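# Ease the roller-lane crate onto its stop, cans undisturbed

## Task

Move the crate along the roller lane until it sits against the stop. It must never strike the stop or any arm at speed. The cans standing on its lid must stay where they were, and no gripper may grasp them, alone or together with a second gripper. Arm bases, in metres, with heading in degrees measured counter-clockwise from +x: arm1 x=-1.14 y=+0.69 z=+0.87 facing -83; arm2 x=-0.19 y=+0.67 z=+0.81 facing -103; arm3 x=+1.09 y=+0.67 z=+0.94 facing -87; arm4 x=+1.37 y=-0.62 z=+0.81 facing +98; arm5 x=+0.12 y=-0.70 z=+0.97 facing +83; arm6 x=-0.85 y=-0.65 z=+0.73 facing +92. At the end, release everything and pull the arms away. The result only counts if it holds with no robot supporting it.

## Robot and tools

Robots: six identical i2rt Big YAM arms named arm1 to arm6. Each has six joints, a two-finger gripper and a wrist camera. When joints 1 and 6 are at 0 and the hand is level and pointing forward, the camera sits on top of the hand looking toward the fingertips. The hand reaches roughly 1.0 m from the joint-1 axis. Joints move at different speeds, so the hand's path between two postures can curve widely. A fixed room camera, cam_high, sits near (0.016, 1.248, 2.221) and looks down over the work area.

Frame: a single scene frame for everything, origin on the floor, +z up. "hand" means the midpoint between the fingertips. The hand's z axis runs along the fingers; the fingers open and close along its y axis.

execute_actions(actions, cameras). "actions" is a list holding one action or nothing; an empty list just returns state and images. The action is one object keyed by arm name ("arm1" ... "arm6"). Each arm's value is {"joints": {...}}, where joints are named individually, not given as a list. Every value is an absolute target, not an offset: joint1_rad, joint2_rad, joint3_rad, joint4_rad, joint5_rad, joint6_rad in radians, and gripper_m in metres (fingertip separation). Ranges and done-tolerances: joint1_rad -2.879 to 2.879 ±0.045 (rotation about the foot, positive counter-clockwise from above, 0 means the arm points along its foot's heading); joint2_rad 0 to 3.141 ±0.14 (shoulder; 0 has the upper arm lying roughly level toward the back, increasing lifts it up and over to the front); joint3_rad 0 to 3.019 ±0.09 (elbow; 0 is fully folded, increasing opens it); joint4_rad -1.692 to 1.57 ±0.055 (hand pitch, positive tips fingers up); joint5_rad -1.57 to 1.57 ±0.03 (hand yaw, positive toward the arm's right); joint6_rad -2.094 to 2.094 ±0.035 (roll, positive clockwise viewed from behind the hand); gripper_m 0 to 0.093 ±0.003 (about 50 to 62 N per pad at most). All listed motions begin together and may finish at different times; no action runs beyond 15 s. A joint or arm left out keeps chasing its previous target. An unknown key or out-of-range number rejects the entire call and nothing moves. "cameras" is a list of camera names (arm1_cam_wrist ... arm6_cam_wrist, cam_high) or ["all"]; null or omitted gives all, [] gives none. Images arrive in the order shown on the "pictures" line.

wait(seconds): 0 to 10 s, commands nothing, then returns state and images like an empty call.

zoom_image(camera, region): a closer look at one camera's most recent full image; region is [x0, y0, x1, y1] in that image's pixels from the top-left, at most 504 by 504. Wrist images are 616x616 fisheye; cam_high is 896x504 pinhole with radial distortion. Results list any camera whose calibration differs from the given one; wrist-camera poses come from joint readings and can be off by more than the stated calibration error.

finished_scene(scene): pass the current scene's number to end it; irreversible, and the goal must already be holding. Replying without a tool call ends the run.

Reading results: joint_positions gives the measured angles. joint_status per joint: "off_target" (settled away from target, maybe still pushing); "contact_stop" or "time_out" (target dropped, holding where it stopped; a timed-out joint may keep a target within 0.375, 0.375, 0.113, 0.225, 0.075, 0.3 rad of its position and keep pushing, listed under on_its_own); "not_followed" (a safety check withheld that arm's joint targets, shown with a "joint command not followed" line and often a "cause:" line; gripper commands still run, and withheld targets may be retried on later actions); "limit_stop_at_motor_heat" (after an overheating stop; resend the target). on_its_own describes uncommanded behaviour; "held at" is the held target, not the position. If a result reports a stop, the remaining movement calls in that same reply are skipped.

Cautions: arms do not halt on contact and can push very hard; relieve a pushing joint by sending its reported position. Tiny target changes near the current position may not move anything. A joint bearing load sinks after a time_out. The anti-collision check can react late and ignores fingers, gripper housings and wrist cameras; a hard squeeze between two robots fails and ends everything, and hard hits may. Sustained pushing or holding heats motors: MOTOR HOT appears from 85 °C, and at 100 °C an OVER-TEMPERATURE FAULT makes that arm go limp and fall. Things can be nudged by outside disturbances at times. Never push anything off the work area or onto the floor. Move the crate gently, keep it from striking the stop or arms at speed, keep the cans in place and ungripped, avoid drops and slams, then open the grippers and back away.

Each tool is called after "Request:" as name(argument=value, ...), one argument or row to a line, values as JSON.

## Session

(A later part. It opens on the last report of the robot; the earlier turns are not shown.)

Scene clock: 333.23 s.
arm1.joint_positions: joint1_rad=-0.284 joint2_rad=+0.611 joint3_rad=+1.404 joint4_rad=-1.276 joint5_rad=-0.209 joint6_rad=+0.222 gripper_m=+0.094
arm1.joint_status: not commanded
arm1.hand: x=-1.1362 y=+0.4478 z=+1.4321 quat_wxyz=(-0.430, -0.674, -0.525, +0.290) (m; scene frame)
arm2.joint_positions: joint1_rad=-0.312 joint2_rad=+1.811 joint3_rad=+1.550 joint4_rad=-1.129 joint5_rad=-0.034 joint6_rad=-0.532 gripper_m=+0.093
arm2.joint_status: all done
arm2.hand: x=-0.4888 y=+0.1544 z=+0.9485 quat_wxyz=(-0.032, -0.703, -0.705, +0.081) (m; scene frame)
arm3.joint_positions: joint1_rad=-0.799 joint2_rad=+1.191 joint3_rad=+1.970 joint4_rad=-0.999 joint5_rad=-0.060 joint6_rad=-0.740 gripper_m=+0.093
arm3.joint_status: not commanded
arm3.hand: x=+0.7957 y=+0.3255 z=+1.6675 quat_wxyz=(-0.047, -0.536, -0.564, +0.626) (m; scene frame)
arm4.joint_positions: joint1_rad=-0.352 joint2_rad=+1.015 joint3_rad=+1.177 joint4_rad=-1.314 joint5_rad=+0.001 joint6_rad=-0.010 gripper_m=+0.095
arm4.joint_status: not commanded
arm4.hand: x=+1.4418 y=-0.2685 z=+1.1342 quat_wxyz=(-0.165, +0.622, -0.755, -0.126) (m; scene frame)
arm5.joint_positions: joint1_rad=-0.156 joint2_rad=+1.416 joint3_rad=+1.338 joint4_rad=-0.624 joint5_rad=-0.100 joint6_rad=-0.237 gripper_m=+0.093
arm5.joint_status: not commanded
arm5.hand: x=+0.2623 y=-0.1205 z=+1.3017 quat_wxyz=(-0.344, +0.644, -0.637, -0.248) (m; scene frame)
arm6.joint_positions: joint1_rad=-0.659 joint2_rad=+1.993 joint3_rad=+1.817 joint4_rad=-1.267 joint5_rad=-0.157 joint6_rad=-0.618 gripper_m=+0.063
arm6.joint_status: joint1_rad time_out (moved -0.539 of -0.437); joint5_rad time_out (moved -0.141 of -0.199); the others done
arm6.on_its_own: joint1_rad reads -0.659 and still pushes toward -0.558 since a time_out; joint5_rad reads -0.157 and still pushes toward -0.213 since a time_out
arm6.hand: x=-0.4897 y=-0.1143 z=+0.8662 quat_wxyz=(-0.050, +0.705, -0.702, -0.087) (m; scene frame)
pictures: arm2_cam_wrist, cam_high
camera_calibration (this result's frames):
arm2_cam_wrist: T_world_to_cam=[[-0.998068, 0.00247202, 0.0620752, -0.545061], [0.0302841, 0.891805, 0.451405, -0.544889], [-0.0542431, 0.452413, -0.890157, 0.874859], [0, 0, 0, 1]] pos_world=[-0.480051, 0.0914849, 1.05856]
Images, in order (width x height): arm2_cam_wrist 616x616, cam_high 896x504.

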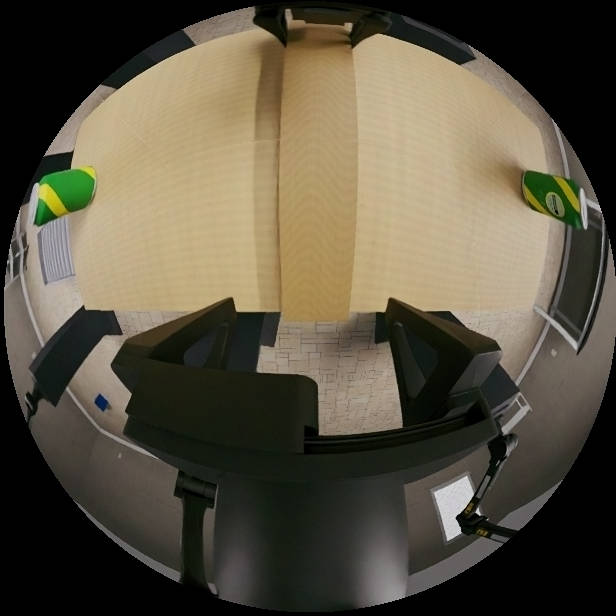

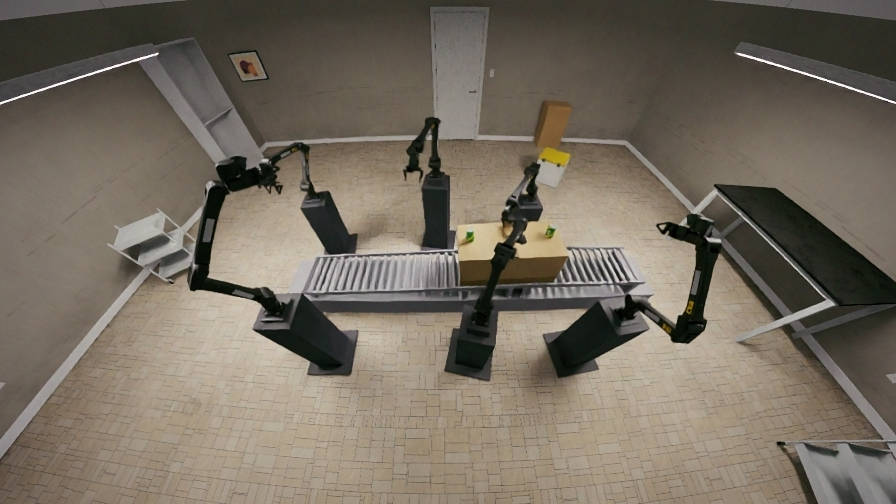

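Request:
execute_actions(
  actions=[
    {"arm2":{"joints":{"joint2_rad":1.99,"joint4_rad":-1.0}}},
  ],
  cameras=["arm2_cam_wrist"],
)

Scene clock: 376.77 s.
arm1.joint_positions: joint1_rad=-0.284 joint2_rad=+0.611 joint3_rad=+1.404 joint4_rad=-1.276 joint5_rad=-0.209 joint6_rad=+0.222 gripper_m=+0.094
arm1.joint_status: not commanded
arm1.hand: x=-1.1362 y=+0.4478 z=+1.4321 quat_wxyz=(-0.430, -0.674, -0.525, +0.290) (m; scene frame)
arm2.joint_positions: joint1_rad=-0.312 joint2_rad=+1.970 joint3_rad=+1.560 joint4_rad=-1.011 joint5_rad=-0.033 joint6_rad=-0.532 gripper_m=+0.093
arm2.joint_status: all done
arm2.hand: x=-0.5037 y=+0.1321 z=+0.8644 quat_wxyz=(-0.028, -0.704, -0.706, +0.066) (m; scene frame)
arm3.joint_positions: joint1_rad=-0.799 joint2_rad=+1.191 joint3_rad=+1.970 joint4_rad=-0.999 joint5_rad=-0.060 joint6_rad=-0.740 gripper_m=+0.093
arm3.joint_status: not commanded
arm3.hand: x=+0.7957 y=+0.3255 z=+1.6675 quat_wxyz=(-0.047, -0.536, -0.564, +0.626) (m; scene frame)
arm4.joint_positions: joint1_rad=-0.352 joint2_rad=+1.015 joint3_rad=+1.177 joint4_rad=-1.314 joint5_rad=+0.001 joint6_rad=-0.010 gripper_m=+0.095
arm4.joint_status: not commanded
arm4.hand: x=+1.4418 y=-0.2685 z=+1.1342 quat_wxyz=(-0.165, +0.622, -0.755, -0.126) (m; scene frame)
arm5.joint_positions: joint1_rad=-0.156 joint2_rad=+1.416 joint3_rad=+1.338 joint4_rad=-0.624 joint5_rad=-0.100 joint6_rad=-0.237 gripper_m=+0.093
arm5.joint_status: not commanded
arm5.hand: x=+0.2623 y=-0.1205 z=+1.3017 quat_wxyz=(-0.344, +0.644, -0.637, -0.248) (m; scene frame)
arm6.joint_positions: joint1_rad=-0.659 joint2_rad=+1.993 joint3_rad=+1.817 joint4_rad=-1.267 joint5_rad=-0.158 joint6_rad=-0.618 gripper_m=+0.063
arm6.joint_status: not commanded
arm6.on_its_own: joint1_rad reads -0.659 and still pushes toward -0.558 since a time_out; joint5_rad reads -0.158 and still pushes toward -0.213 since a time_out
arm6.hand: x=-0.4898 y=-0.1142 z=+0.8663 quat_wxyz=(-0.050, +0.705, -0.702, -0.088) (m; scene frame)
pictures: arm2_cam_wrist
camera_calibration (this result's frames):
arm2_cam_wrist: T_world_to_cam=[[-0.998884, 0.00113613, 0.0472196, -0.541984], [0.0234901, 0.879264, 0.475754, -0.509344], [-0.040978, 0.476333, -0.87831, 0.802535], [0, 0, 0, 1]] pos_world=[-0.496528, 0.0661902, 0.972789]
Images, in order (width x height): arm2_cam_wrist 616x616.

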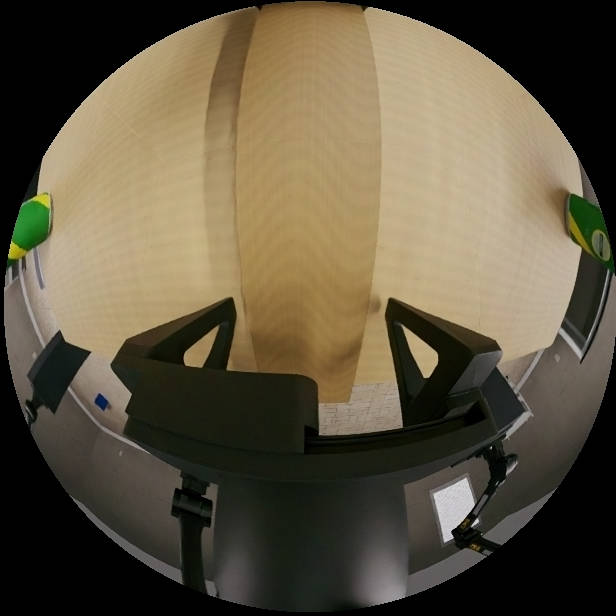

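Straddling well. Close.

Request:
execute_actions(
  actions=[
    {"arm2":{"joints":{"gripper_m":0.04}}},
  ],
  cameras=[],
)

Scene clock: 380.77 s.
arm1.joint_positions: joint1_rad=-0.284 joint2_rad=+0.611 joint3_rad=+1.404 joint4_rad=-1.276 joint5_rad=-0.209 joint6_rad=+0.222 gripper_m=+0.094
arm1.joint_status: not commanded
arm1.hand: x=-1.1362 y=+0.4478 z=+1.4321 quat_wxyz=(-0.430, -0.674, -0.525, +0.290) (m; scene frame)
arm2.joint_positions: joint1_rad=-0.312 joint2_rad=+1.970 joint3_rad=+1.559 joint4_rad=-1.012 joint5_rad=-0.041 joint6_rad=-0.533 gripper_m=+0.063
arm2.joint_status: gripper_m off_target (ended at +0.063, target +0.040)
arm2.hand: x=-0.5020 y=+0.1317 z=+0.8641 quat_wxyz=(-0.031, -0.704, -0.707, +0.065) (m; scene frame)
arm3.joint_positions: joint1_rad=-0.799 joint2_rad=+1.191 joint3_rad=+1.970 joint4_rad=-0.999 joint5_rad=-0.060 joint6_rad=-0.740 gripper_m=+0.093
arm3.joint_status: not commanded
arm3.hand: x=+0.7957 y=+0.3255 z=+1.6675 quat_wxyz=(-0.047, -0.536, -0.564, +0.626) (m; scene frame)
arm4.joint_positions: joint1_rad=-0.352 joint2_rad=+1.015 joint3_rad=+1.177 joint4_rad=-1.314 joint5_rad=+0.001 joint6_rad=-0.010 gripper_m=+0.095
arm4.joint_status: not commanded
arm4.hand: x=+1.4418 y=-0.2685 z=+1.1342 quat_wxyz=(-0.165, +0.622, -0.755, -0.126) (m; scene frame)
arm5.joint_positions: joint1_rad=-0.156 joint2_rad=+1.416 joint3_rad=+1.338 joint4_rad=-0.624 joint5_rad=-0.100 joint6_rad=-0.237 gripper_m=+0.093
arm5.joint_status: not commanded
arm5.hand: x=+0.2623 y=-0.1205 z=+1.3017 quat_wxyz=(-0.344, +0.644, -0.637, -0.248) (m; scene frame)
arm6.joint_positions: joint1_rad=-0.659 joint2_rad=+1.993 joint3_rad=+1.817 joint4_rad=-1.267 joint5_rad=-0.158 joint6_rad=-0.618 gripper_m=+0.063
arm6.joint_status: not commanded
arm6.on_its_own: joint1_rad reads -0.659 and still pushes toward -0.558 since a time_out; joint5_rad reads -0.158 and still pushes toward -0.213 since a time_out
arm6.hand: x=-0.4898 y=-0.1142 z=+0.8663 quat_wxyz=(-0.050, +0.705, -0.702, -0.088) (m; scene frame)
pictures: none
No camera images: the call's "cameras" was empty. Leave "cameras" out to get every camera's image.

Request:
execute_actions(
  actions=[
    {"arm2":{"joints":{"joint1_rad":0.054,"joint2_rad":1.83,"joint3_rad":1.24,"joint4_rad":-0.854,"joint5_rad":0.10,"joint6_rad":-0.075}},"arm6":{"joints":{"gripper_m":0.093,"joint1_rad":-0.659,"joint2_rad":1.0,"joint4_rad":-1.267,"joint5_rad":-0.158}}},
  ],
  cameras=["arm2_cam_wrist", "cam_high"],
)

Scene clock: 441.63 s.
arm1.joint_positions: joint1_rad=-0.284 joint2_rad=+0.611 joint3_rad=+1.404 joint4_rad=-1.276 joint5_rad=-0.209 joint6_rad=+0.222 gripper_m=+0.094
arm1.joint_status: not commanded
arm1.hand: x=-1.1362 y=+0.4478 z=+1.4321 quat_wxyz=(-0.430, -0.674, -0.525, +0.290) (m; scene frame)
arm2.joint_positions: joint1_rad=+0.149 joint2_rad=+1.804 joint3_rad=+1.250 joint4_rad=-0.854 joint5_rad=+0.016 joint6_rad=-0.091 gripper_m=+0.064
arm2.joint_status: joint1_rad time_out (moved +0.461 of +0.366); joint5_rad time_out (moved +0.057 of +0.141); the others done
arm2.on_its_own: joint1_rad reads +0.149 and still pushes toward +0.054 since a time_out; joint5_rad reads +0.016 and still pushes toward +0.100 since a time_out
arm2.hand: x=-0.2358 y=+0.1293 z=+0.8442 quat_wxyz=(-0.039, -0.698, -0.712, +0.065) (m; scene frame)
arm3.joint_positions: joint1_rad=-0.799 joint2_rad=+1.191 joint3_rad=+1.970 joint4_rad=-0.999 joint5_rad=-0.060 joint6_rad=-0.740 gripper_m=+0.093
arm3.joint_status: not commanded
arm3.hand: x=+0.7957 y=+0.3255 z=+1.6675 quat_wxyz=(-0.047, -0.536, -0.564, +0.626) (m; scene frame)
arm4.joint_positions: joint1_rad=-0.352 joint2_rad=+1.015 joint3_rad=+1.177 joint4_rad=-1.314 joint5_rad=+0.001 joint6_rad=-0.010 gripper_m=+0.095
arm4.joint_status: not commanded
arm4.hand: x=+1.4418 y=-0.2685 z=+1.1342 quat_wxyz=(-0.165, +0.622, -0.755, -0.126) (m; scene frame)
arm5.joint_positions: joint1_rad=-0.156 joint2_rad=+1.416 joint3_rad=+1.338 joint4_rad=-0.624 joint5_rad=-0.100 joint6_rad=-0.237 gripper_m=+0.093
arm5.joint_status: not commanded
arm5.hand: x=+0.2623 y=-0.1205 z=+1.3017 quat_wxyz=(-0.344, +0.644, -0.637, -0.248) (m; scene frame)
arm6.joint_positions: joint1_rad=-0.656 joint2_rad=+0.995 joint3_rad=+1.787 joint4_rad=-1.258 joint5_rad=-0.156 joint6_rad=-0.621 gripper_m=+0.093
arm6.joint_status: all done
arm6.hand: x=-0.6586 y=-0.3464 z=+1.3743 quat_wxyz=(-0.505, +0.629, -0.571, -0.151) (m; scene frame)
pictures: arm2_cam_wrist, cam_high
camera_calibration (this result's frames):
arm2_cam_wrist: T_world_to_cam=[[-0.999422, -0.0161897, 0.0298821, -0.256683], [-0.00050161, 0.88618, 0.463342, -0.499649], [-0.0339822, 0.463059, -0.885676, 0.806752], [0, 0, 0, 1]] pos_world=[-0.22937, 0.065049, 0.953699]
Images, in order (width x height): arm2_cam_wrist 616x616, cam_high 896x504.

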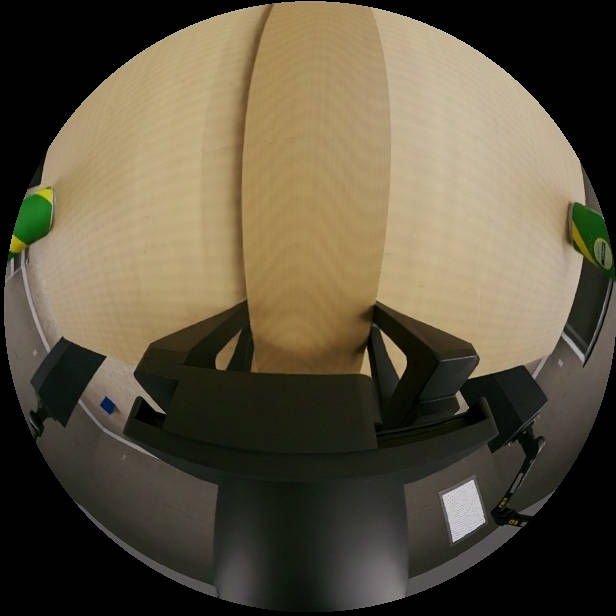

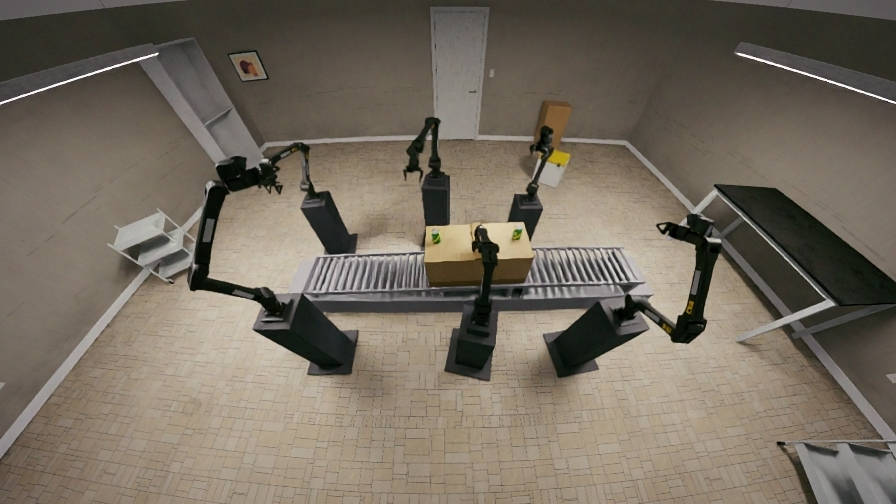

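Request:
execute_actions(
  actions=[
    {"arm2":{"joints":{"joint1_rad":0.585,"joint2_rad":1.99,"joint3_rad":1.41,"joint4_rad":-0.96,"joint5_rad":0.19,"joint6_rad":0.46}},"arm6":{"joints":{"joint1_rad":0.0,"joint2_rad":0.7,"joint3_rad":1.2}}},
  ],
  cameras=["arm2_cam_wrist"],
)

Scene clock: 480.63 s.
arm1.joint_positions: joint1_rad=-0.284 joint2_rad=+0.611 joint3_rad=+1.404 joint4_rad=-1.276 joint5_rad=-0.209 joint6_rad=+0.222 gripper_m=+0.094
arm1.joint_status: not commanded
arm1.hand: x=-1.1362 y=+0.4478 z=+1.4321 quat_wxyz=(-0.430, -0.674, -0.525, +0.290) (m; scene frame)
arm2.joint_positions: joint1_rad=+0.669 joint2_rad=+1.945 joint3_rad=+1.431 joint4_rad=-0.920 joint5_rad=+0.112 joint6_rad=+0.439 gripper_m=+0.064
arm2.joint_status: joint1_rad time_out (moved +0.519 of +0.436); joint5_rad time_out (moved +0.096 of +0.174); the others done
arm2.on_its_own: joint1_rad reads +0.669 and still pushes toward +0.585 since a time_out; joint5_rad reads +0.112 and still pushes toward +0.187 since a time_out
arm2.hand: x=+0.0434 y=+0.1280 z=+0.8304 quat_wxyz=(-0.038, -0.704, -0.705, +0.073) (m; scene frame)
arm3.joint_positions: joint1_rad=-0.799 joint2_rad=+1.191 joint3_rad=+1.970 joint4_rad=-0.999 joint5_rad=-0.060 joint6_rad=-0.740 gripper_m=+0.093
arm3.joint_status: not commanded
arm3.hand: x=+0.7957 y=+0.3255 z=+1.6675 quat_wxyz=(-0.047, -0.536, -0.564, +0.626) (m; scene frame)
arm4.joint_positions: joint1_rad=-0.352 joint2_rad=+1.015 joint3_rad=+1.177 joint4_rad=-1.314 joint5_rad=+0.001 joint6_rad=-0.010 gripper_m=+0.095
arm4.joint_status: not commanded
arm4.hand: x=+1.4418 y=-0.2685 z=+1.1342 quat_wxyz=(-0.165, +0.622, -0.755, -0.126) (m; scene frame)
arm5.joint_positions: joint1_rad=-0.156 joint2_rad=+1.416 joint3_rad=+1.338 joint4_rad=-0.624 joint5_rad=-0.100 joint6_rad=-0.237 gripper_m=+0.093
arm5.joint_status: not commanded
arm5.hand: x=+0.2623 y=-0.1205 z=+1.3017 quat_wxyz=(-0.344, +0.644, -0.637, -0.248) (m; scene frame)
arm6.joint_positions: joint1_rad=-0.005 joint2_rad=+0.702 joint3_rad=+1.188 joint4_rad=-1.260 joint5_rad=-0.157 joint6_rad=-0.620 gripper_m=+0.093
arm6.joint_status: all done
arm6.hand: x=-0.8811 y=-0.3662 z=+1.1621 quat_wxyz=(-0.307, +0.837, -0.381, -0.246) (m; scene frame)
pictures: arm2_cam_wrist
camera_calibration (this result's frames):
arm2_cam_wrist: T_world_to_cam=[[-0.999126, 0.00176699, 0.0417658, 0.0105595], [0.0205291, 0.891071, 0.4534, -0.485249], [-0.0364151, 0.453861, -0.890328, 0.809681], [0, 0, 0, 1]] pos_world=[0.0499966, 0.0648896, 0.940453]
Images, in order (width x height): arm2_cam_wrist 616x616.

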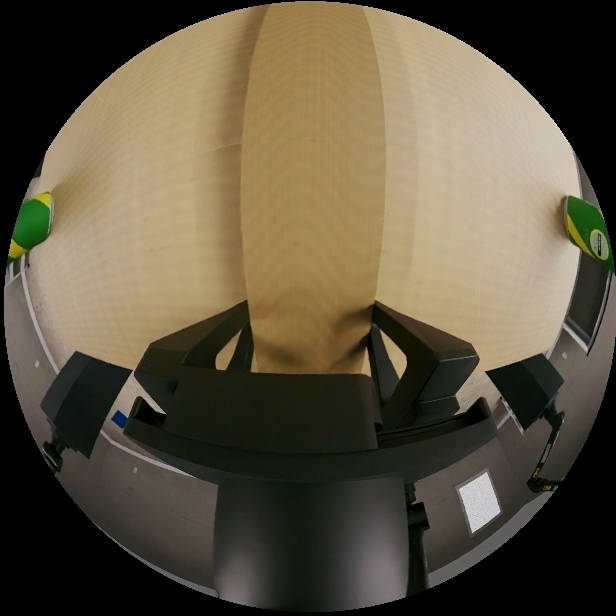

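Request:
execute_actions(
  actions=[
    {"arm2":{"joints":{"joint1_rad":0.93,"joint2_rad":2.41,"joint3_rad":2.10,"joint4_rad":-1.30,"joint5_rad":0.21,"joint6_rad":0.797}},"arm5":{"joints":{"joint1_rad":-0.222,"joint2_rad":2.135,"joint3_rad":1.46,"joint4_rad":-0.70,"joint5_rad":-0.117,"joint6_rad":-0.328}}},
  ],
  cameras=["arm2_cam_wrist", "arm5_cam_wrist"],
)

Scene clock: 548.47 s.
arm1.joint_positions: joint1_rad=-0.284 joint2_rad=+0.611 joint3_rad=+1.404 joint4_rad=-1.276 joint5_rad=-0.209 joint6_rad=+0.222 gripper_m=+0.094
arm1.joint_status: not commanded
arm1.hand: x=-1.1362 y=+0.4478 z=+1.4321 quat_wxyz=(-0.430, -0.674, -0.525, +0.290) (m; scene frame)
arm2.joint_positions: joint1_rad=+1.008 joint2_rad=+2.363 joint3_rad=+2.135 joint4_rad=-1.222 joint5_rad=+0.150 joint6_rad=+0.780 gripper_m=+0.064
arm2.joint_status: joint1_rad time_out (moved +0.340 of +0.261); joint4_rad time_out (moved -0.302 of -0.380); joint5_rad time_out (moved +0.038 of +0.098); the others done
arm2.on_its_own: joint1_rad reads +1.008 and still pushes toward +0.930 since a time_out; joint4_rad reads -1.222 and still pushes toward -1.300 since a time_out; joint5_rad reads +0.150 and still pushes toward +0.210 since a time_out
arm2.hand: x=+0.3120 y=+0.1269 z=+0.8203 quat_wxyz=(-0.053, -0.704, -0.704, +0.073) (m; scene frame)
arm3.joint_positions: joint1_rad=-0.799 joint2_rad=+1.191 joint3_rad=+1.970 joint4_rad=-0.999 joint5_rad=-0.060 joint6_rad=-0.740 gripper_m=+0.093
arm3.joint_status: not commanded
arm3.hand: x=+0.7957 y=+0.3255 z=+1.6675 quat_wxyz=(-0.047, -0.536, -0.564, +0.626) (m; scene frame)
arm4.joint_positions: joint1_rad=-0.352 joint2_rad=+1.015 joint3_rad=+1.177 joint4_rad=-1.314 joint5_rad=+0.001 joint6_rad=-0.010 gripper_m=+0.095
arm4.joint_status: not commanded
arm4.hand: x=+1.4418 y=-0.2685 z=+1.1342 quat_wxyz=(-0.165, +0.622, -0.755, -0.126) (m; scene frame)
arm5.joint_positions: joint1_rad=-0.224 joint2_rad=+2.158 joint3_rad=+1.431 joint4_rad=-0.693 joint5_rad=-0.116 joint6_rad=-0.315 gripper_m=+0.093
arm5.joint_status: all done
arm5.hand: x=+0.3068 y=-0.1198 z=+0.8866 quat_wxyz=(-0.046, +0.697, -0.711, -0.082) (m; scene frame)
arm6.joint_positions: joint1_rad=-0.005 joint2_rad=+0.702 joint3_rad=+1.188 joint4_rad=-1.260 joint5_rad=-0.157 joint6_rad=-0.620 gripper_m=+0.093
arm6.joint_status: not commanded
arm6.hand: x=-0.8811 y=-0.3662 z=+1.1621 quat_wxyz=(-0.307, +0.837, -0.381, -0.246) (m; scene frame)
pictures: arm2_cam_wrist, arm5_cam_wrist
camera_calibration (this result's frames):
arm2_cam_wrist: T_world_to_cam=[[-0.999787, 0.00282528, 0.0204468, 0.296898], [0.0114584, 0.899904, 0.435938, -0.469113], [-0.0171685, 0.436079, -0.899745, 0.814956], [0, 0, 0, 1]] pos_world=[0.316202, 0.0659324, 0.931685]
arm5_cam_wrist: T_world_to_cam=[[0.99876, -0.00567124, -0.0494648, -0.264094], [0.0160948, -0.903375, 0.428548, -0.489709], [-0.0471157, -0.428813, -0.902164, 0.885053], [0, 0, 0, 1]] pos_world=[0.313348, -0.0643665, 0.995263]
Images, in order (width x height): arm2_cam_wrist 616x616, arm5_cam_wrist 616x616.

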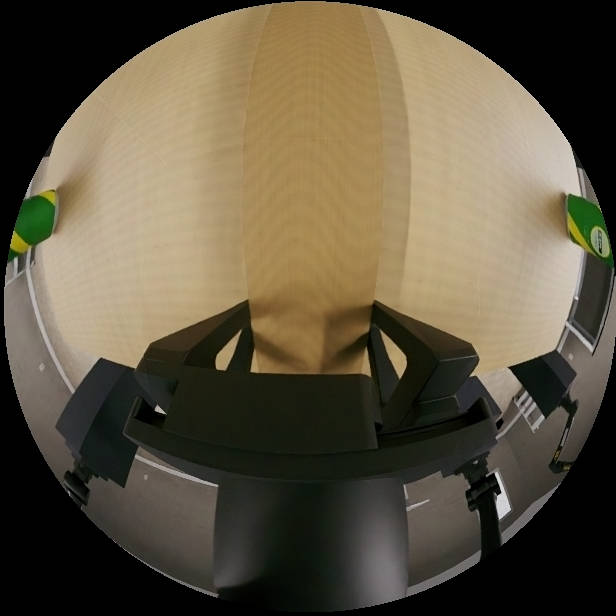

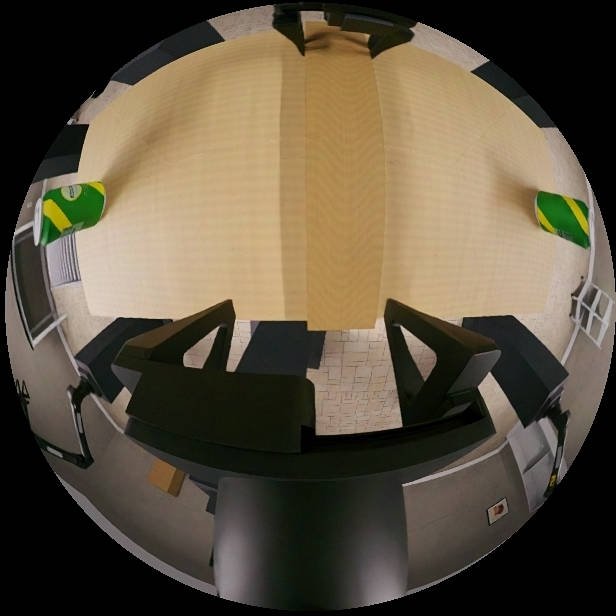

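Request:
execute_actions(
  actions=[
    {"arm5":{"joints":{"joint1_rad":-0.272,"joint2_rad":2.31,"joint4_rad":-0.52,"joint6_rad":-0.39}}},
  ],
  cameras=["arm5_cam_wrist"],
)

Scene clock: 566.40 s.
arm1.joint_positions: joint1_rad=-0.284 joint2_rad=+0.611 joint3_rad=+1.404 joint4_rad=-1.276 joint5_rad=-0.209 joint6_rad=+0.222 gripper_m=+0.094
arm1.joint_status: not commanded
arm1.hand: x=-1.1362 y=+0.4478 z=+1.4321 quat_wxyz=(-0.430, -0.674, -0.525, +0.290) (m; scene frame)
arm2.joint_positions: joint1_rad=+1.008 joint2_rad=+2.363 joint3_rad=+2.135 joint4_rad=-1.222 joint5_rad=+0.151 joint6_rad=+0.780 gripper_m=+0.064
arm2.joint_status: not commanded
arm2.on_its_own: joint1_rad reads +1.008 and still pushes toward +0.930 since a time_out; joint4_rad reads -1.222 and still pushes toward -1.300 since a time_out; joint5_rad reads +0.151 and still pushes toward +0.210 since a time_out
arm2.hand: x=+0.3119 y=+0.1268 z=+0.8203 quat_wxyz=(-0.053, -0.704, -0.704, +0.073) (m; scene frame)
arm3.joint_positions: joint1_rad=-0.799 joint2_rad=+1.191 joint3_rad=+1.970 joint4_rad=-0.999 joint5_rad=-0.060 joint6_rad=-0.740 gripper_m=+0.093
arm3.joint_status: not commanded
arm3.hand: x=+0.7957 y=+0.3255 z=+1.6675 quat_wxyz=(-0.047, -0.536, -0.564, +0.626) (m; scene frame)
arm4.joint_positions: joint1_rad=-0.352 joint2_rad=+1.015 joint3_rad=+1.177 joint4_rad=-1.314 joint5_rad=+0.001 joint6_rad=-0.010 gripper_m=+0.095
arm4.joint_status: not commanded
arm4.hand: x=+1.4418 y=-0.2685 z=+1.1342 quat_wxyz=(-0.165, +0.622, -0.755, -0.126) (m; scene frame)
arm5.joint_positions: joint1_rad=-0.275 joint2_rad=+2.303 joint3_rad=+1.445 joint4_rad=-0.533 joint5_rad=-0.118 joint6_rad=-0.377 gripper_m=+0.093
arm5.joint_status: all done
arm5.hand: x=+0.3400 y=-0.1219 z=+0.8117 quat_wxyz=(-0.063, +0.700, -0.706, -0.086) (m; scene frame)
arm6.joint_positions: joint1_rad=-0.005 joint2_rad=+0.702 joint3_rad=+1.188 joint4_rad=-1.260 joint5_rad=-0.157 joint6_rad=-0.620 gripper_m=+0.093
arm6.joint_status: not commanded
arm6.hand: x=-0.8811 y=-0.3662 z=+1.1621 quat_wxyz=(-0.307, +0.837, -0.381, -0.246) (m; scene frame)
pictures: arm5_cam_wrist
camera_calibration (this result's frames):
arm5_cam_wrist: T_world_to_cam=[[0.999566, 0.00527095, -0.0289956, -0.316517], [0.0164508, -0.916118, 0.400571, -0.438987], [-0.024452, -0.400874, -0.915807, 0.824893], [0, 0, 0, 1]] pos_world=[0.343771, -0.0698168, 0.922111]
Images, in order (width x height): arm5_cam_wrist 616x616.

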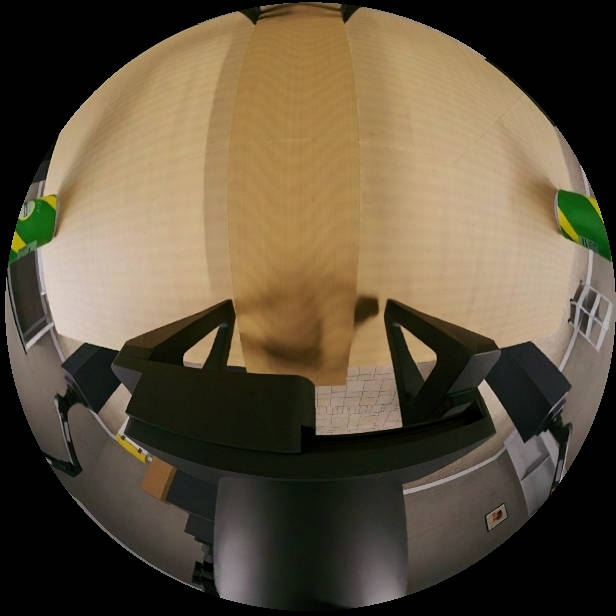

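Request:
zoom_image(
  camera="arm5_cam_wrist",
  region=[190, 250, 420, 390],
)

Request:
execute_actions(
  actions=[
    {"arm5":{"joints":{"gripper_m":0.04,"joint5_rad":-0.16}}},
  ],
  cameras=["arm5_cam_wrist"],
)

Region (190, 250, 420, 390) of arm5_cam_wrist's 616x616 image, scaled by 2.191, with more detail than that image has; it fills the top 307 rows of this view, and the rest is white.

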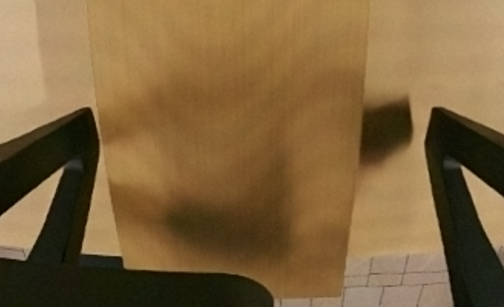

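Scene clock: 575.53 s.
arm1.joint_positions: joint1_rad=-0.284 joint2_rad=+0.611 joint3_rad=+1.404 joint4_rad=-1.276 joint5_rad=-0.209 joint6_rad=+0.222 gripper_m=+0.094
arm1.joint_status: not commanded
arm1.hand: x=-1.1362 y=+0.4478 z=+1.4321 quat_wxyz=(-0.430, -0.674, -0.525, +0.290) (m; scene frame)
arm2.joint_positions: joint1_rad=+1.009 joint2_rad=+2.363 joint3_rad=+2.135 joint4_rad=-1.222 joint5_rad=+0.151 joint6_rad=+0.780 gripper_m=+0.064
arm2.joint_status: not commanded
arm2.on_its_own: joint1_rad reads +1.009 and still pushes toward +0.930 since a time_out; joint4_rad reads -1.222 and still pushes toward -1.300 since a time_out; joint5_rad reads +0.151 and still pushes toward +0.210 since a time_out
arm2.hand: x=+0.3121 y=+0.1270 z=+0.8203 quat_wxyz=(-0.053, -0.704, -0.704, +0.073) (m; scene frame)
arm3.joint_positions: joint1_rad=-0.799 joint2_rad=+1.191 joint3_rad=+1.970 joint4_rad=-0.999 joint5_rad=-0.060 joint6_rad=-0.740 gripper_m=+0.093
arm3.joint_status: not commanded
arm3.hand: x=+0.7957 y=+0.3255 z=+1.6675 quat_wxyz=(-0.047, -0.536, -0.564, +0.626) (m; scene frame)
arm4.joint_positions: joint1_rad=-0.352 joint2_rad=+1.015 joint3_rad=+1.177 joint4_rad=-1.314 joint5_rad=+0.001 joint6_rad=-0.010 gripper_m=+0.095
arm4.joint_status: not commanded
arm4.hand: x=+1.4418 y=-0.2685 z=+1.1342 quat_wxyz=(-0.165, +0.622, -0.755, -0.126) (m; scene frame)
arm5.joint_positions: joint1_rad=-0.272 joint2_rad=+2.304 joint3_rad=+1.443 joint4_rad=-0.533 joint5_rad=-0.157 joint6_rad=-0.378 gripper_m=+0.063
arm5.joint_status: gripper_m off_target (ended at +0.063, target +0.040); the others done
arm5.hand: x=+0.3318 y=-0.1198 z=+0.8118 quat_wxyz=(-0.055, +0.702, -0.703, -0.103) (m; scene frame)
arm6.joint_positions: joint1_rad=-0.005 joint2_rad=+0.702 joint3_rad=+1.188 joint4_rad=-1.260 joint5_rad=-0.157 joint6_rad=-0.620 gripper_m=+0.093
arm6.joint_status: not commanded
arm6.hand: x=-0.8811 y=-0.3662 z=+1.1621 quat_wxyz=(-0.307, +0.837, -0.381, -0.246) (m; scene frame)
pictures: arm5_cam_wrist
camera_calibration (this result's frames):
arm5_cam_wrist: T_world_to_cam=[[0.997746, 0.0167934, -0.0649687, -0.277161], [0.0407333, -0.92097, 0.387499, -0.435023], [-0.0533268, -0.389272, -0.919578, 0.839608], [0, 0, 0, 1]] pos_world=[0.33903, -0.0691523, 0.922649]
Images, in order (width x height): arm5_cam_wrist 616x616.

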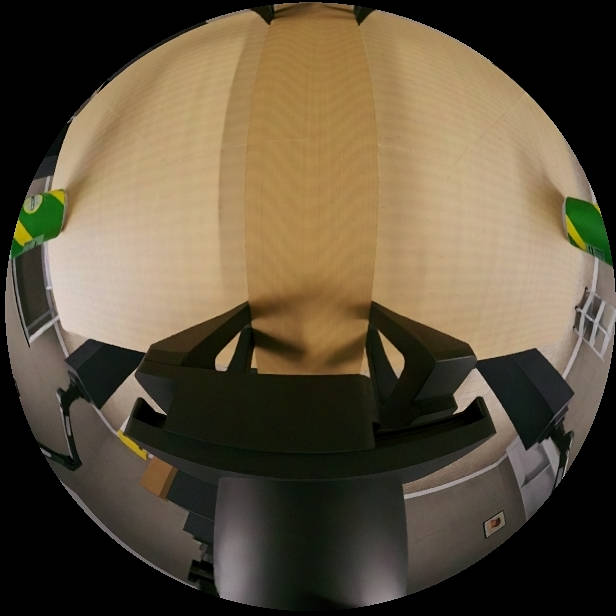

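Request:
execute_actions(
  actions=[
    {"arm5":{"joints":{"joint1_rad":-0.527,"joint2_rad":2.72,"joint3_rad":2.15,"joint4_rad":-1.01,"joint5_rad":-0.255,"joint6_rad":-0.74}},"arm2":{"joints":{"gripper_m":0.093,"joint1_rad":1.009,"joint2_rad":1.35,"joint3_rad":1.8,"joint4_rad":-1.222,"joint5_rad":0.151}},"arm3":{"joints":{"joint1_rad":-0.815,"joint2_rad":2.417,"joint3_rad":1.945,"joint4_rad":-0.925,"joint5_rad":-0.084,"joint6_rad":-0.785}}},
  ],
  cameras=["arm3_cam_wrist", "arm5_cam_wrist", "arm4_cam_wrist"],
)

Scene clock: 633.30 s.
arm1.joint_positions: joint1_rad=-0.284 joint2_rad=+0.611 joint3_rad=+1.404 joint4_rad=-1.276 joint5_rad=-0.209 joint6_rad=+0.222 gripper_m=+0.094
arm1.joint_status: not commanded
arm1.hand: x=-1.1362 y=+0.4478 z=+1.4321 quat_wxyz=(-0.430, -0.674, -0.525, +0.290) (m; scene frame)
arm2.joint_positions: joint1_rad=+1.009 joint2_rad=+1.351 joint3_rad=+1.778 joint4_rad=-1.211 joint5_rad=+0.151 joint6_rad=+0.810 gripper_m=+0.093
arm2.joint_status: all done
arm2.hand: x=+0.1636 y=+0.2724 z=+1.3046 quat_wxyz=(-0.376, -0.681, -0.625, +0.063) (m; scene frame)
arm3.joint_positions: joint1_rad=-0.808 joint2_rad=+2.414 joint3_rad=+1.917 joint4_rad=-0.926 joint5_rad=-0.081 joint6_rad=-0.775 gripper_m=+0.093
arm3.joint_status: all done
arm3.hand: x=+0.6049 y=+0.1323 z=+0.8541 quat_wxyz=(-0.038, -0.694, -0.715, +0.077) (m; scene frame)
arm4.joint_positions: joint1_rad=-0.352 joint2_rad=+1.015 joint3_rad=+1.177 joint4_rad=-1.314 joint5_rad=+0.001 joint6_rad=-0.010 gripper_m=+0.095
arm4.joint_status: not commanded
arm4.hand: x=+1.4418 y=-0.2685 z=+1.1342 quat_wxyz=(-0.165, +0.622, -0.755, -0.126) (m; scene frame)
arm5.joint_positions: joint1_rad=-0.621 joint2_rad=+2.674 joint3_rad=+2.178 joint4_rad=-0.955 joint5_rad=-0.185 joint6_rad=-0.726 gripper_m=+0.063
arm5.joint_status: joint1_rad time_out (moved -0.349 of -0.255); joint4_rad time_out (moved -0.422 of -0.477); joint5_rad time_out (moved -0.028 of -0.098); the others done
arm5.on_its_own: joint1_rad reads -0.621 and still pushes toward -0.527 since a time_out; joint4_rad reads -0.955 and still pushes toward -1.010 since a time_out; joint5_rad reads -0.185 and still pushes toward -0.255 since a time_out
arm5.hand: x=+0.6073 y=-0.1229 z=+0.7950 quat_wxyz=(-0.059, +0.701, -0.705, -0.092) (m; scene frame)
arm6.joint_positions: joint1_rad=-0.005 joint2_rad=+0.702 joint3_rad=+1.188 joint4_rad=-1.260 joint5_rad=-0.157 joint6_rad=-0.620 gripper_m=+0.093
arm6.joint_status: not commanded
arm6.hand: x=-0.8811 y=-0.3662 z=+1.1621 quat_wxyz=(-0.307, +0.837, -0.381, -0.246) (m; scene frame)
pictures: arm3_cam_wrist, arm4_cam_wrist, arm5_cam_wrist
camera_calibration (this result's frames):
arm3_cam_wrist: T_world_to_cam=[[-0.997318, -0.0250877, 0.0687607, 0.544071], [0.00852775, 0.893201, 0.449577, -0.500755], [-0.072696, 0.448957, -0.890591, 0.868077], [0, 0, 0, 1]] pos_world=[0.609988, 0.0711947, 0.960819]
arm4_cam_wrist: T_world_to_cam=[[0.982172, -0.186448, 0.0239808, -1.49286], [-0.187383, -0.960854, 0.204075, -0.215159], [-0.0150072, -0.204931, -0.978661, 1.19654], [0, 0, 0, 1]] pos_world=[1.44388, -0.239869, 1.25071]
arm5_cam_wrist: T_world_to_cam=[[0.998982, 0.0104653, -0.0438825, -0.571326], [0.0271023, -0.916843, 0.398328, -0.44242], [-0.0360648, -0.399111, -0.916193, 0.823312], [0, 0, 0, 1]] pos_world=[0.612427, -0.071057, 0.90547]
Images, in order (width x height): arm3_cam_wrist 616x616, arm4_cam_wrist 616x616, arm5_cam_wrist 616x616.

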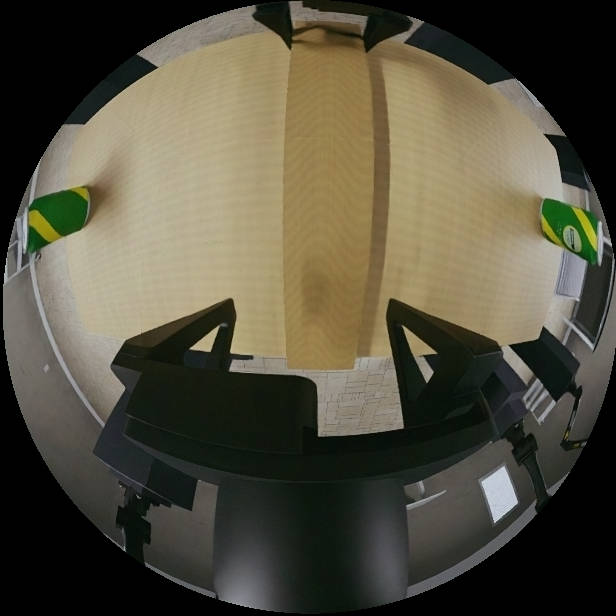

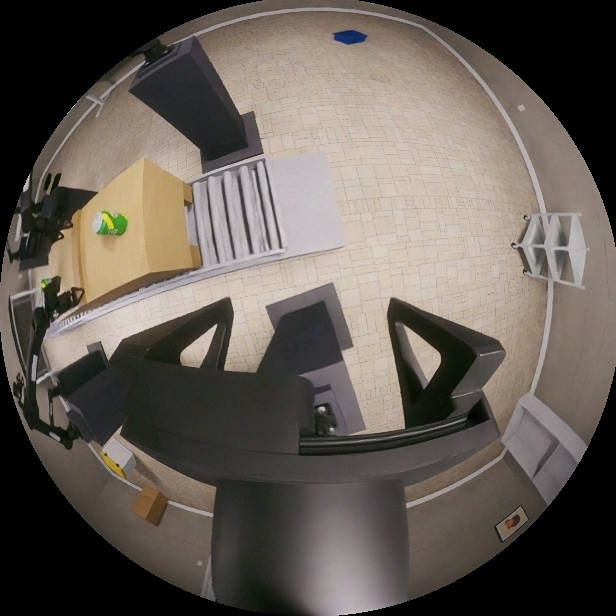

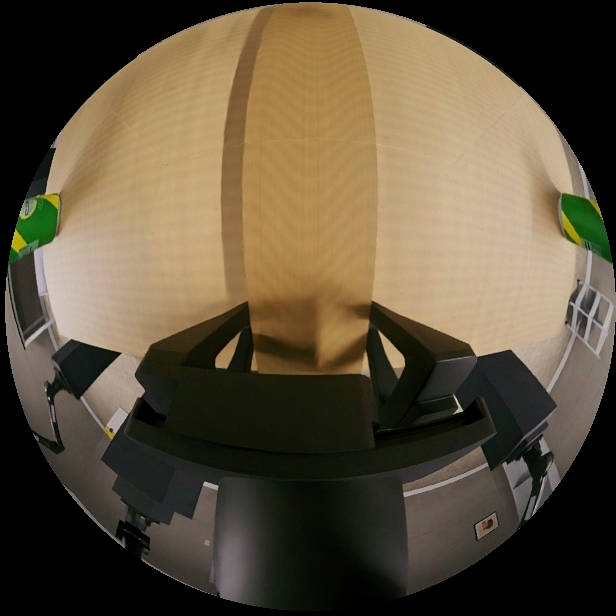

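Request:
zoom_image(
  camera="arm4_cam_wrist",
  region=[170, 140, 330, 300],
)

Request:
execute_actions(
  actions=[
    {"arm3":{"joints":{"joint1_rad":-0.835,"joint2_rad":2.545,"joint4_rad":-0.80}},"arm2":{"joints":{"joint1_rad":0.3,"joint2_rad":0.9,"joint3_rad":1.3}}},
  ],
  cameras=["arm3_cam_wrist"],
)

Region (170, 140, 330, 300) of arm4_cam_wrist's 616x616 image, scaled by 3.150, with more detail than that image has.

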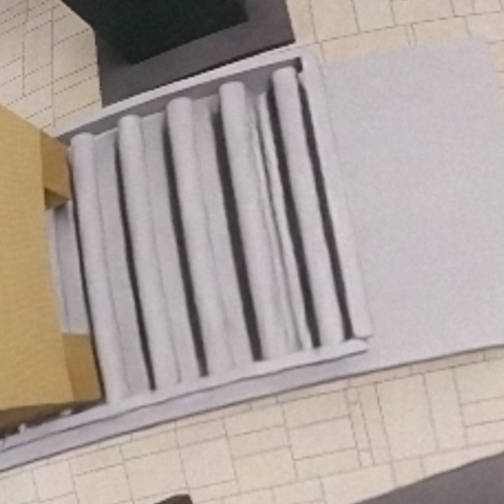

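Scene clock: 652.30 s.
arm1.joint_positions: joint1_rad=-0.284 joint2_rad=+0.611 joint3_rad=+1.404 joint4_rad=-1.276 joint5_rad=-0.209 joint6_rad=+0.222 gripper_m=+0.094
arm1.joint_status: not commanded
arm1.hand: x=-1.1362 y=+0.4478 z=+1.4321 quat_wxyz=(-0.430, -0.674, -0.525, +0.290) (m; scene frame)
arm2.joint_positions: joint1_rad=+0.309 joint2_rad=+0.894 joint3_rad=+1.301 joint4_rad=-1.212 joint5_rad=+0.152 joint6_rad=+0.808 gripper_m=+0.093
arm2.joint_status: all done
arm2.hand: x=-0.1861 y=+0.3041 z=+1.2504 quat_wxyz=(-0.321, -0.856, -0.358, +0.191) (m; scene frame)
arm3.joint_positions: joint1_rad=-0.838 joint2_rad=+2.512 joint3_rad=+1.931 joint4_rad=-0.808 joint5_rad=-0.086 joint6_rad=-0.775 gripper_m=+0.093
arm3.joint_status: all done
arm3.hand: x=+0.5818 y=+0.1399 z=+0.7953 quat_wxyz=(-0.039, -0.704, -0.703, +0.094) (m; scene frame)
arm4.joint_positions: joint1_rad=-0.352 joint2_rad=+1.015 joint3_rad=+1.177 joint4_rad=-1.314 joint5_rad=+0.001 joint6_rad=-0.010 gripper_m=+0.095
arm4.joint_status: not commanded
arm4.hand: x=+1.4418 y=-0.2685 z=+1.1342 quat_wxyz=(-0.165, +0.622, -0.755, -0.126) (m; scene frame)
arm5.joint_positions: joint1_rad=-0.621 joint2_rad=+2.674 joint3_rad=+2.178 joint4_rad=-0.955 joint5_rad=-0.185 joint6_rad=-0.726 gripper_m=+0.063
arm5.joint_status: not commanded
arm5.on_its_own: joint1_rad reads -0.621 and still pushes toward -0.527 since a time_out; joint4_rad reads -0.955 and still pushes toward -1.010 since a time_out; joint5_rad reads -0.185 and still pushes toward -0.255 since a time_out
arm5.hand: x=+0.6074 y=-0.1230 z=+0.7950 quat_wxyz=(-0.059, +0.701, -0.705, -0.092) (m; scene frame)
arm6.joint_positions: joint1_rad=-0.005 joint2_rad=+0.702 joint3_rad=+1.188 joint4_rad=-1.260 joint5_rad=-0.157 joint6_rad=-0.620 gripper_m=+0.093
arm6.joint_status: not commanded
arm6.hand: x=-0.8811 y=-0.3662 z=+1.1621 quat_wxyz=(-0.307, +0.837, -0.381, -0.246) (m; scene frame)
pictures: arm3_cam_wrist
camera_calibration (this result's frames):
arm3_cam_wrist: T_world_to_cam=[[-0.996008, 0.00682876, 0.0889974, 0.503894], [0.0441077, 0.904481, 0.424228, -0.48296], [-0.0775995, 0.42646, -0.901172, 0.825074], [0, 0, 0, 1]] pos_world=[0.58721, 0.0815257, 0.903573]
Images, in order (width x height): arm3_cam_wrist 616x616.

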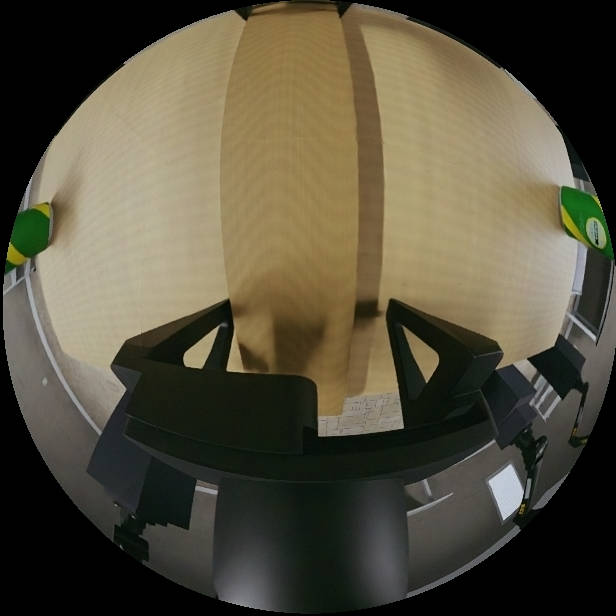

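Request:
execute_actions(
  actions=[
    {"arm3":{"joints":{"gripper_m":0.04,"joint4_rad":-0.84}}},
  ],
  cameras=["arm3_cam_wrist"],
)

Scene clock: 666.10 s.
arm1.joint_positions: joint1_rad=-0.284 joint2_rad=+0.611 joint3_rad=+1.404 joint4_rad=-1.276 joint5_rad=-0.209 joint6_rad=+0.222 gripper_m=+0.094
arm1.joint_status: not commanded
arm1.hand: x=-1.1362 y=+0.4478 z=+1.4321 quat_wxyz=(-0.430, -0.674, -0.525, +0.290) (m; scene frame)
arm2.joint_positions: joint1_rad=+0.309 joint2_rad=+0.894 joint3_rad=+1.301 joint4_rad=-1.212 joint5_rad=+0.152 joint6_rad=+0.808 gripper_m=+0.093
arm2.joint_status: not commanded
arm2.hand: x=-0.1861 y=+0.3041 z=+1.2504 quat_wxyz=(-0.321, -0.856, -0.358, +0.191) (m; scene frame)
arm3.joint_positions: joint1_rad=-0.829 joint2_rad=+2.512 joint3_rad=+1.931 joint4_rad=-0.834 joint5_rad=-0.089 joint6_rad=-0.780 gripper_m=+0.063
arm3.joint_status: gripper_m off_target (ended at +0.063, target +0.040); the others done
arm3.hand: x=+0.5915 y=+0.1395 z=+0.7938 quat_wxyz=(-0.041, -0.700, -0.709, +0.081) (m; scene frame)
arm4.joint_positions: joint1_rad=-0.352 joint2_rad=+1.015 joint3_rad=+1.177 joint4_rad=-1.314 joint5_rad=+0.001 joint6_rad=-0.010 gripper_m=+0.095
arm4.joint_status: not commanded
arm4.hand: x=+1.4418 y=-0.2685 z=+1.1342 quat_wxyz=(-0.165, +0.622, -0.755, -0.126) (m; scene frame)
arm5.joint_positions: joint1_rad=-0.621 joint2_rad=+2.674 joint3_rad=+2.178 joint4_rad=-0.955 joint5_rad=-0.185 joint6_rad=-0.726 gripper_m=+0.063
arm5.joint_status: not commanded
arm5.on_its_own: joint1_rad reads -0.621 and still pushes toward -0.527 since a time_out; joint4_rad reads -0.955 and still pushes toward -1.010 since a time_out; joint5_rad reads -0.185 and still pushes toward -0.255 since a time_out
arm5.hand: x=+0.6074 y=-0.1230 z=+0.7950 quat_wxyz=(-0.059, +0.701, -0.705, -0.092) (m; scene frame)
arm6.joint_positions: joint1_rad=-0.005 joint2_rad=+0.702 joint3_rad=+1.188 joint4_rad=-1.260 joint5_rad=-0.157 joint6_rad=-0.620 gripper_m=+0.093
arm6.joint_status: not commanded
arm6.hand: x=-0.8811 y=-0.3662 z=+1.1621 quat_wxyz=(-0.307, +0.837, -0.381, -0.246) (m; scene frame)
pictures: arm3_cam_wrist
camera_calibration (this result's frames):
arm3_cam_wrist: T_world_to_cam=[[-0.997532, -0.00915069, 0.0696152, 0.532199], [0.0225074, 0.897478, 0.440484, -0.481609], [-0.0665088, 0.440963, -0.895057, 0.811155], [0, 0, 0, 1]] pos_world=[0.595675, 0.0794143, 0.901122]
Images, in order (width x height): arm3_cam_wrist 616x616.

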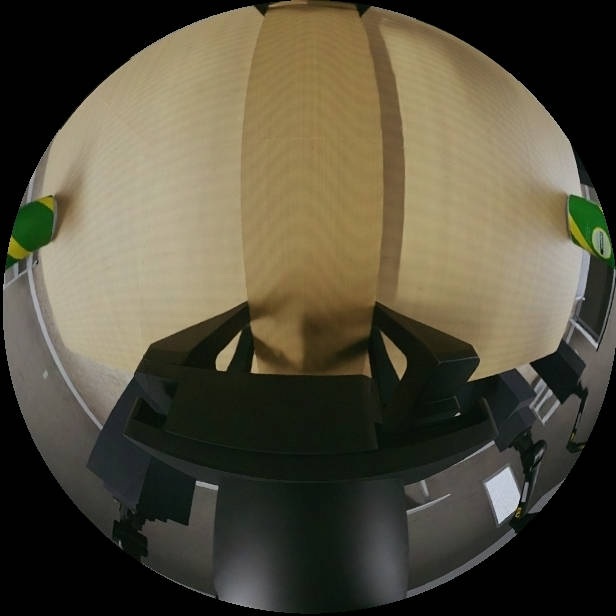

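Request:
execute_actions(
  actions=[
    {"arm3":{"joints":{"joint1_rad":-0.626,"joint2_rad":2.28,"joint3_rad":1.39,"joint4_rad":-0.42,"joint5_rad":0.035,"joint6_rad":-0.48}},"arm5":{"joints":{"gripper_m":0.093,"joint1_rad":-0.621,"joint2_rad":1.6,"joint3_rad":1.8,"joint4_rad":-0.955,"joint5_rad":-0.185}}},
  ],
  cameras=["arm3_cam_wrist", "arm4_cam_wrist"],
)

Request:
zoom_image(
  camera="arm4_cam_wrist",
  region=[170, 140, 330, 300],
)

Scene clock: 724.27 s.
arm1.joint_positions: joint1_rad=-0.284 joint2_rad=+0.611 joint3_rad=+1.404 joint4_rad=-1.276 joint5_rad=-0.209 joint6_rad=+0.222 gripper_m=+0.094
arm1.joint_status: not commanded
arm1.hand: x=-1.1362 y=+0.4478 z=+1.4321 quat_wxyz=(-0.430, -0.674, -0.525, +0.290) (m; scene frame)
arm2.joint_positions: joint1_rad=+0.309 joint2_rad=+0.894 joint3_rad=+1.301 joint4_rad=-1.212 joint5_rad=+0.152 joint6_rad=+0.808 gripper_m=+0.093
arm2.joint_status: not commanded
arm2.hand: x=-0.1861 y=+0.3041 z=+1.2504 quat_wxyz=(-0.321, -0.856, -0.358, +0.191) (m; scene frame)
arm3.joint_positions: joint1_rad=-0.546 joint2_rad=+2.265 joint3_rad=+1.360 joint4_rad=-0.476 joint5_rad=-0.037 joint6_rad=-0.509 gripper_m=+0.063
arm3.joint_status: joint1_rad time_out (moved +0.283 of +0.203); joint4_rad time_out (moved +0.358 of +0.414); joint5_rad time_out (moved +0.052 of +0.124); the others done
arm3.on_its_own: joint1_rad reads -0.546 and still pushes toward -0.626 since a time_out; joint4_rad reads -0.476 and still pushes toward -0.420 since a time_out; joint5_rad reads -0.037 and still pushes toward +0.035 since a time_out
arm3.hand: x=+0.8105 y=+0.1377 z=+0.7813 quat_wxyz=(-0.040, -0.696, -0.711, +0.089) (m; scene frame)
arm4.joint_positions: joint1_rad=-0.352 joint2_rad=+1.015 joint3_rad=+1.177 joint4_rad=-1.314 joint5_rad=+0.001 joint6_rad=-0.010 gripper_m=+0.095
arm4.joint_status: not commanded
arm4.hand: x=+1.4418 y=-0.2685 z=+1.1342 quat_wxyz=(-0.165, +0.622, -0.755, -0.126) (m; scene frame)
arm5.joint_positions: joint1_rad=-0.619 joint2_rad=+1.609 joint3_rad=+1.783 joint4_rad=-0.951 joint5_rad=-0.184 joint6_rad=-0.753 gripper_m=+0.093
arm5.joint_status: all done
arm5.hand: x=+0.5318 y=-0.1976 z=+1.3789 quat_wxyz=(-0.385, +0.678, -0.618, -0.096) (m; scene frame)
arm6.joint_positions: joint1_rad=-0.005 joint2_rad=+0.702 joint3_rad=+1.188 joint4_rad=-1.260 joint5_rad=-0.157 joint6_rad=-0.620 gripper_m=+0.093
arm6.joint_status: not commanded
arm6.hand: x=-0.8811 y=-0.3662 z=+1.1621 quat_wxyz=(-0.307, +0.837, -0.381, -0.246) (m; scene frame)
pictures: arm3_cam_wrist, arm4_cam_wrist
camera_calibration (this result's frames):
arm3_cam_wrist: T_world_to_cam=[[-0.996429, -0.0155734, 0.0829855, 0.741048], [0.0217087, 0.90255, 0.430038, -0.471216], [-0.0815957, 0.430304, -0.898989, 0.83208], [0, 0, 0, 1]] pos_world=[0.816526, 0.0787893, 0.889175]
arm4_cam_wrist: T_world_to_cam=[[0.982172, -0.186448, 0.0239808, -1.49286], [-0.187383, -0.960854, 0.204075, -0.215159], [-0.0150072, -0.204931, -0.978661, 1.19654], [0, 0, 0, 1]] pos_world=[1.44388, -0.239869, 1.25071]
Images, in order (width x height): arm3_cam_wrist 616x616, arm4_cam_wrist 616x616.

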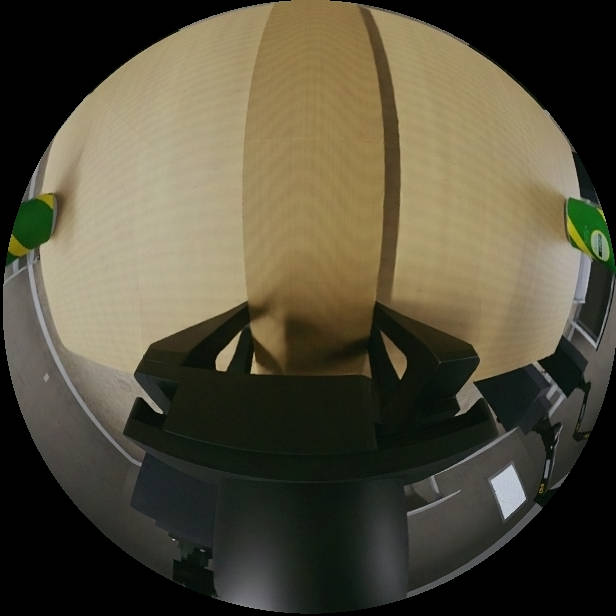

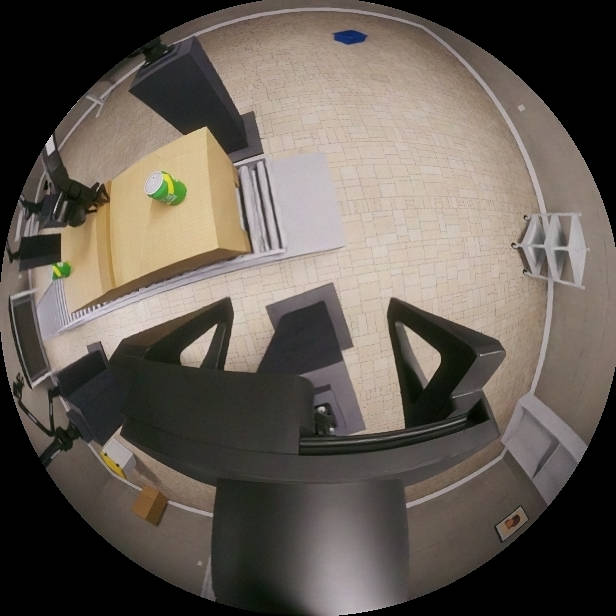

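Region (170, 140, 330, 300) of arm4_cam_wrist's 616x616 image, scaled by 3.150, with more detail than that image has.

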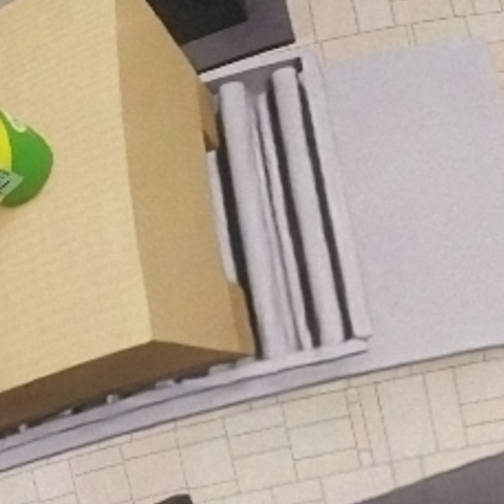

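Request:
execute_actions(
  actions=[
    {"arm3":{"joints":{"joint1_rad":-0.51,"joint2_rad":2.255,"joint3_rad":1.325}}},
  ],
  cameras=[],
)

Scene clock: 761.53 s.
arm1.joint_positions: joint1_rad=-0.284 joint2_rad=+0.611 joint3_rad=+1.404 joint4_rad=-1.276 joint5_rad=-0.209 joint6_rad=+0.222 gripper_m=+0.094
arm1.joint_status: not commanded
arm1.hand: x=-1.1362 y=+0.4478 z=+1.4321 quat_wxyz=(-0.430, -0.674, -0.525, +0.290) (m; scene frame)
arm2.joint_positions: joint1_rad=+0.309 joint2_rad=+0.894 joint3_rad=+1.301 joint4_rad=-1.212 joint5_rad=+0.152 joint6_rad=+0.808 gripper_m=+0.093
arm2.joint_status: not commanded
arm2.hand: x=-0.1861 y=+0.3041 z=+1.2504 quat_wxyz=(-0.321, -0.856, -0.358, +0.191) (m; scene frame)
arm3.joint_positions: joint1_rad=-0.406 joint2_rad=+2.231 joint3_rad=+1.275 joint4_rad=-0.463 joint5_rad=-0.004 joint6_rad=-0.381 gripper_m=+0.063
arm3.joint_status: joint1_rad off_target (ended at -0.406, target -0.510); the others done
arm3.on_its_own: joint5_rad reads -0.004 and still pushes toward +0.035 since a time_out; joint5_rad moved +0.033 toward your old target +0.035
arm3.hand: x=+0.8936 y=+0.1375 z=+0.7766 quat_wxyz=(-0.028, -0.694, -0.716, +0.072) (m; scene frame)
arm4.joint_positions: joint1_rad=-0.352 joint2_rad=+1.015 joint3_rad=+1.177 joint4_rad=-1.314 joint5_rad=+0.001 joint6_rad=-0.010 gripper_m=+0.095
arm4.joint_status: not commanded
arm4.hand: x=+1.4418 y=-0.2685 z=+1.1342 quat_wxyz=(-0.165, +0.622, -0.755, -0.126) (m; scene frame)
arm5.joint_positions: joint1_rad=-0.619 joint2_rad=+1.609 joint3_rad=+1.783 joint4_rad=-0.951 joint5_rad=-0.184 joint6_rad=-0.753 gripper_m=+0.093
arm5.joint_status: not commanded
arm5.hand: x=+0.5318 y=-0.1976 z=+1.3789 quat_wxyz=(-0.385, +0.678, -0.618, -0.096) (m; scene frame)
arm6.joint_positions: joint1_rad=-0.005 joint2_rad=+0.702 joint3_rad=+1.188 joint4_rad=-1.260 joint5_rad=-0.157 joint6_rad=-0.620 gripper_m=+0.093
arm6.joint_status: not commanded
arm6.hand: x=-0.8811 y=-0.3662 z=+1.1621 quat_wxyz=(-0.307, +0.837, -0.381, -0.246) (m; scene frame)
pictures: none
No camera images: the call's "cameras" was empty. Leave "cameras" out to get every camera's image.


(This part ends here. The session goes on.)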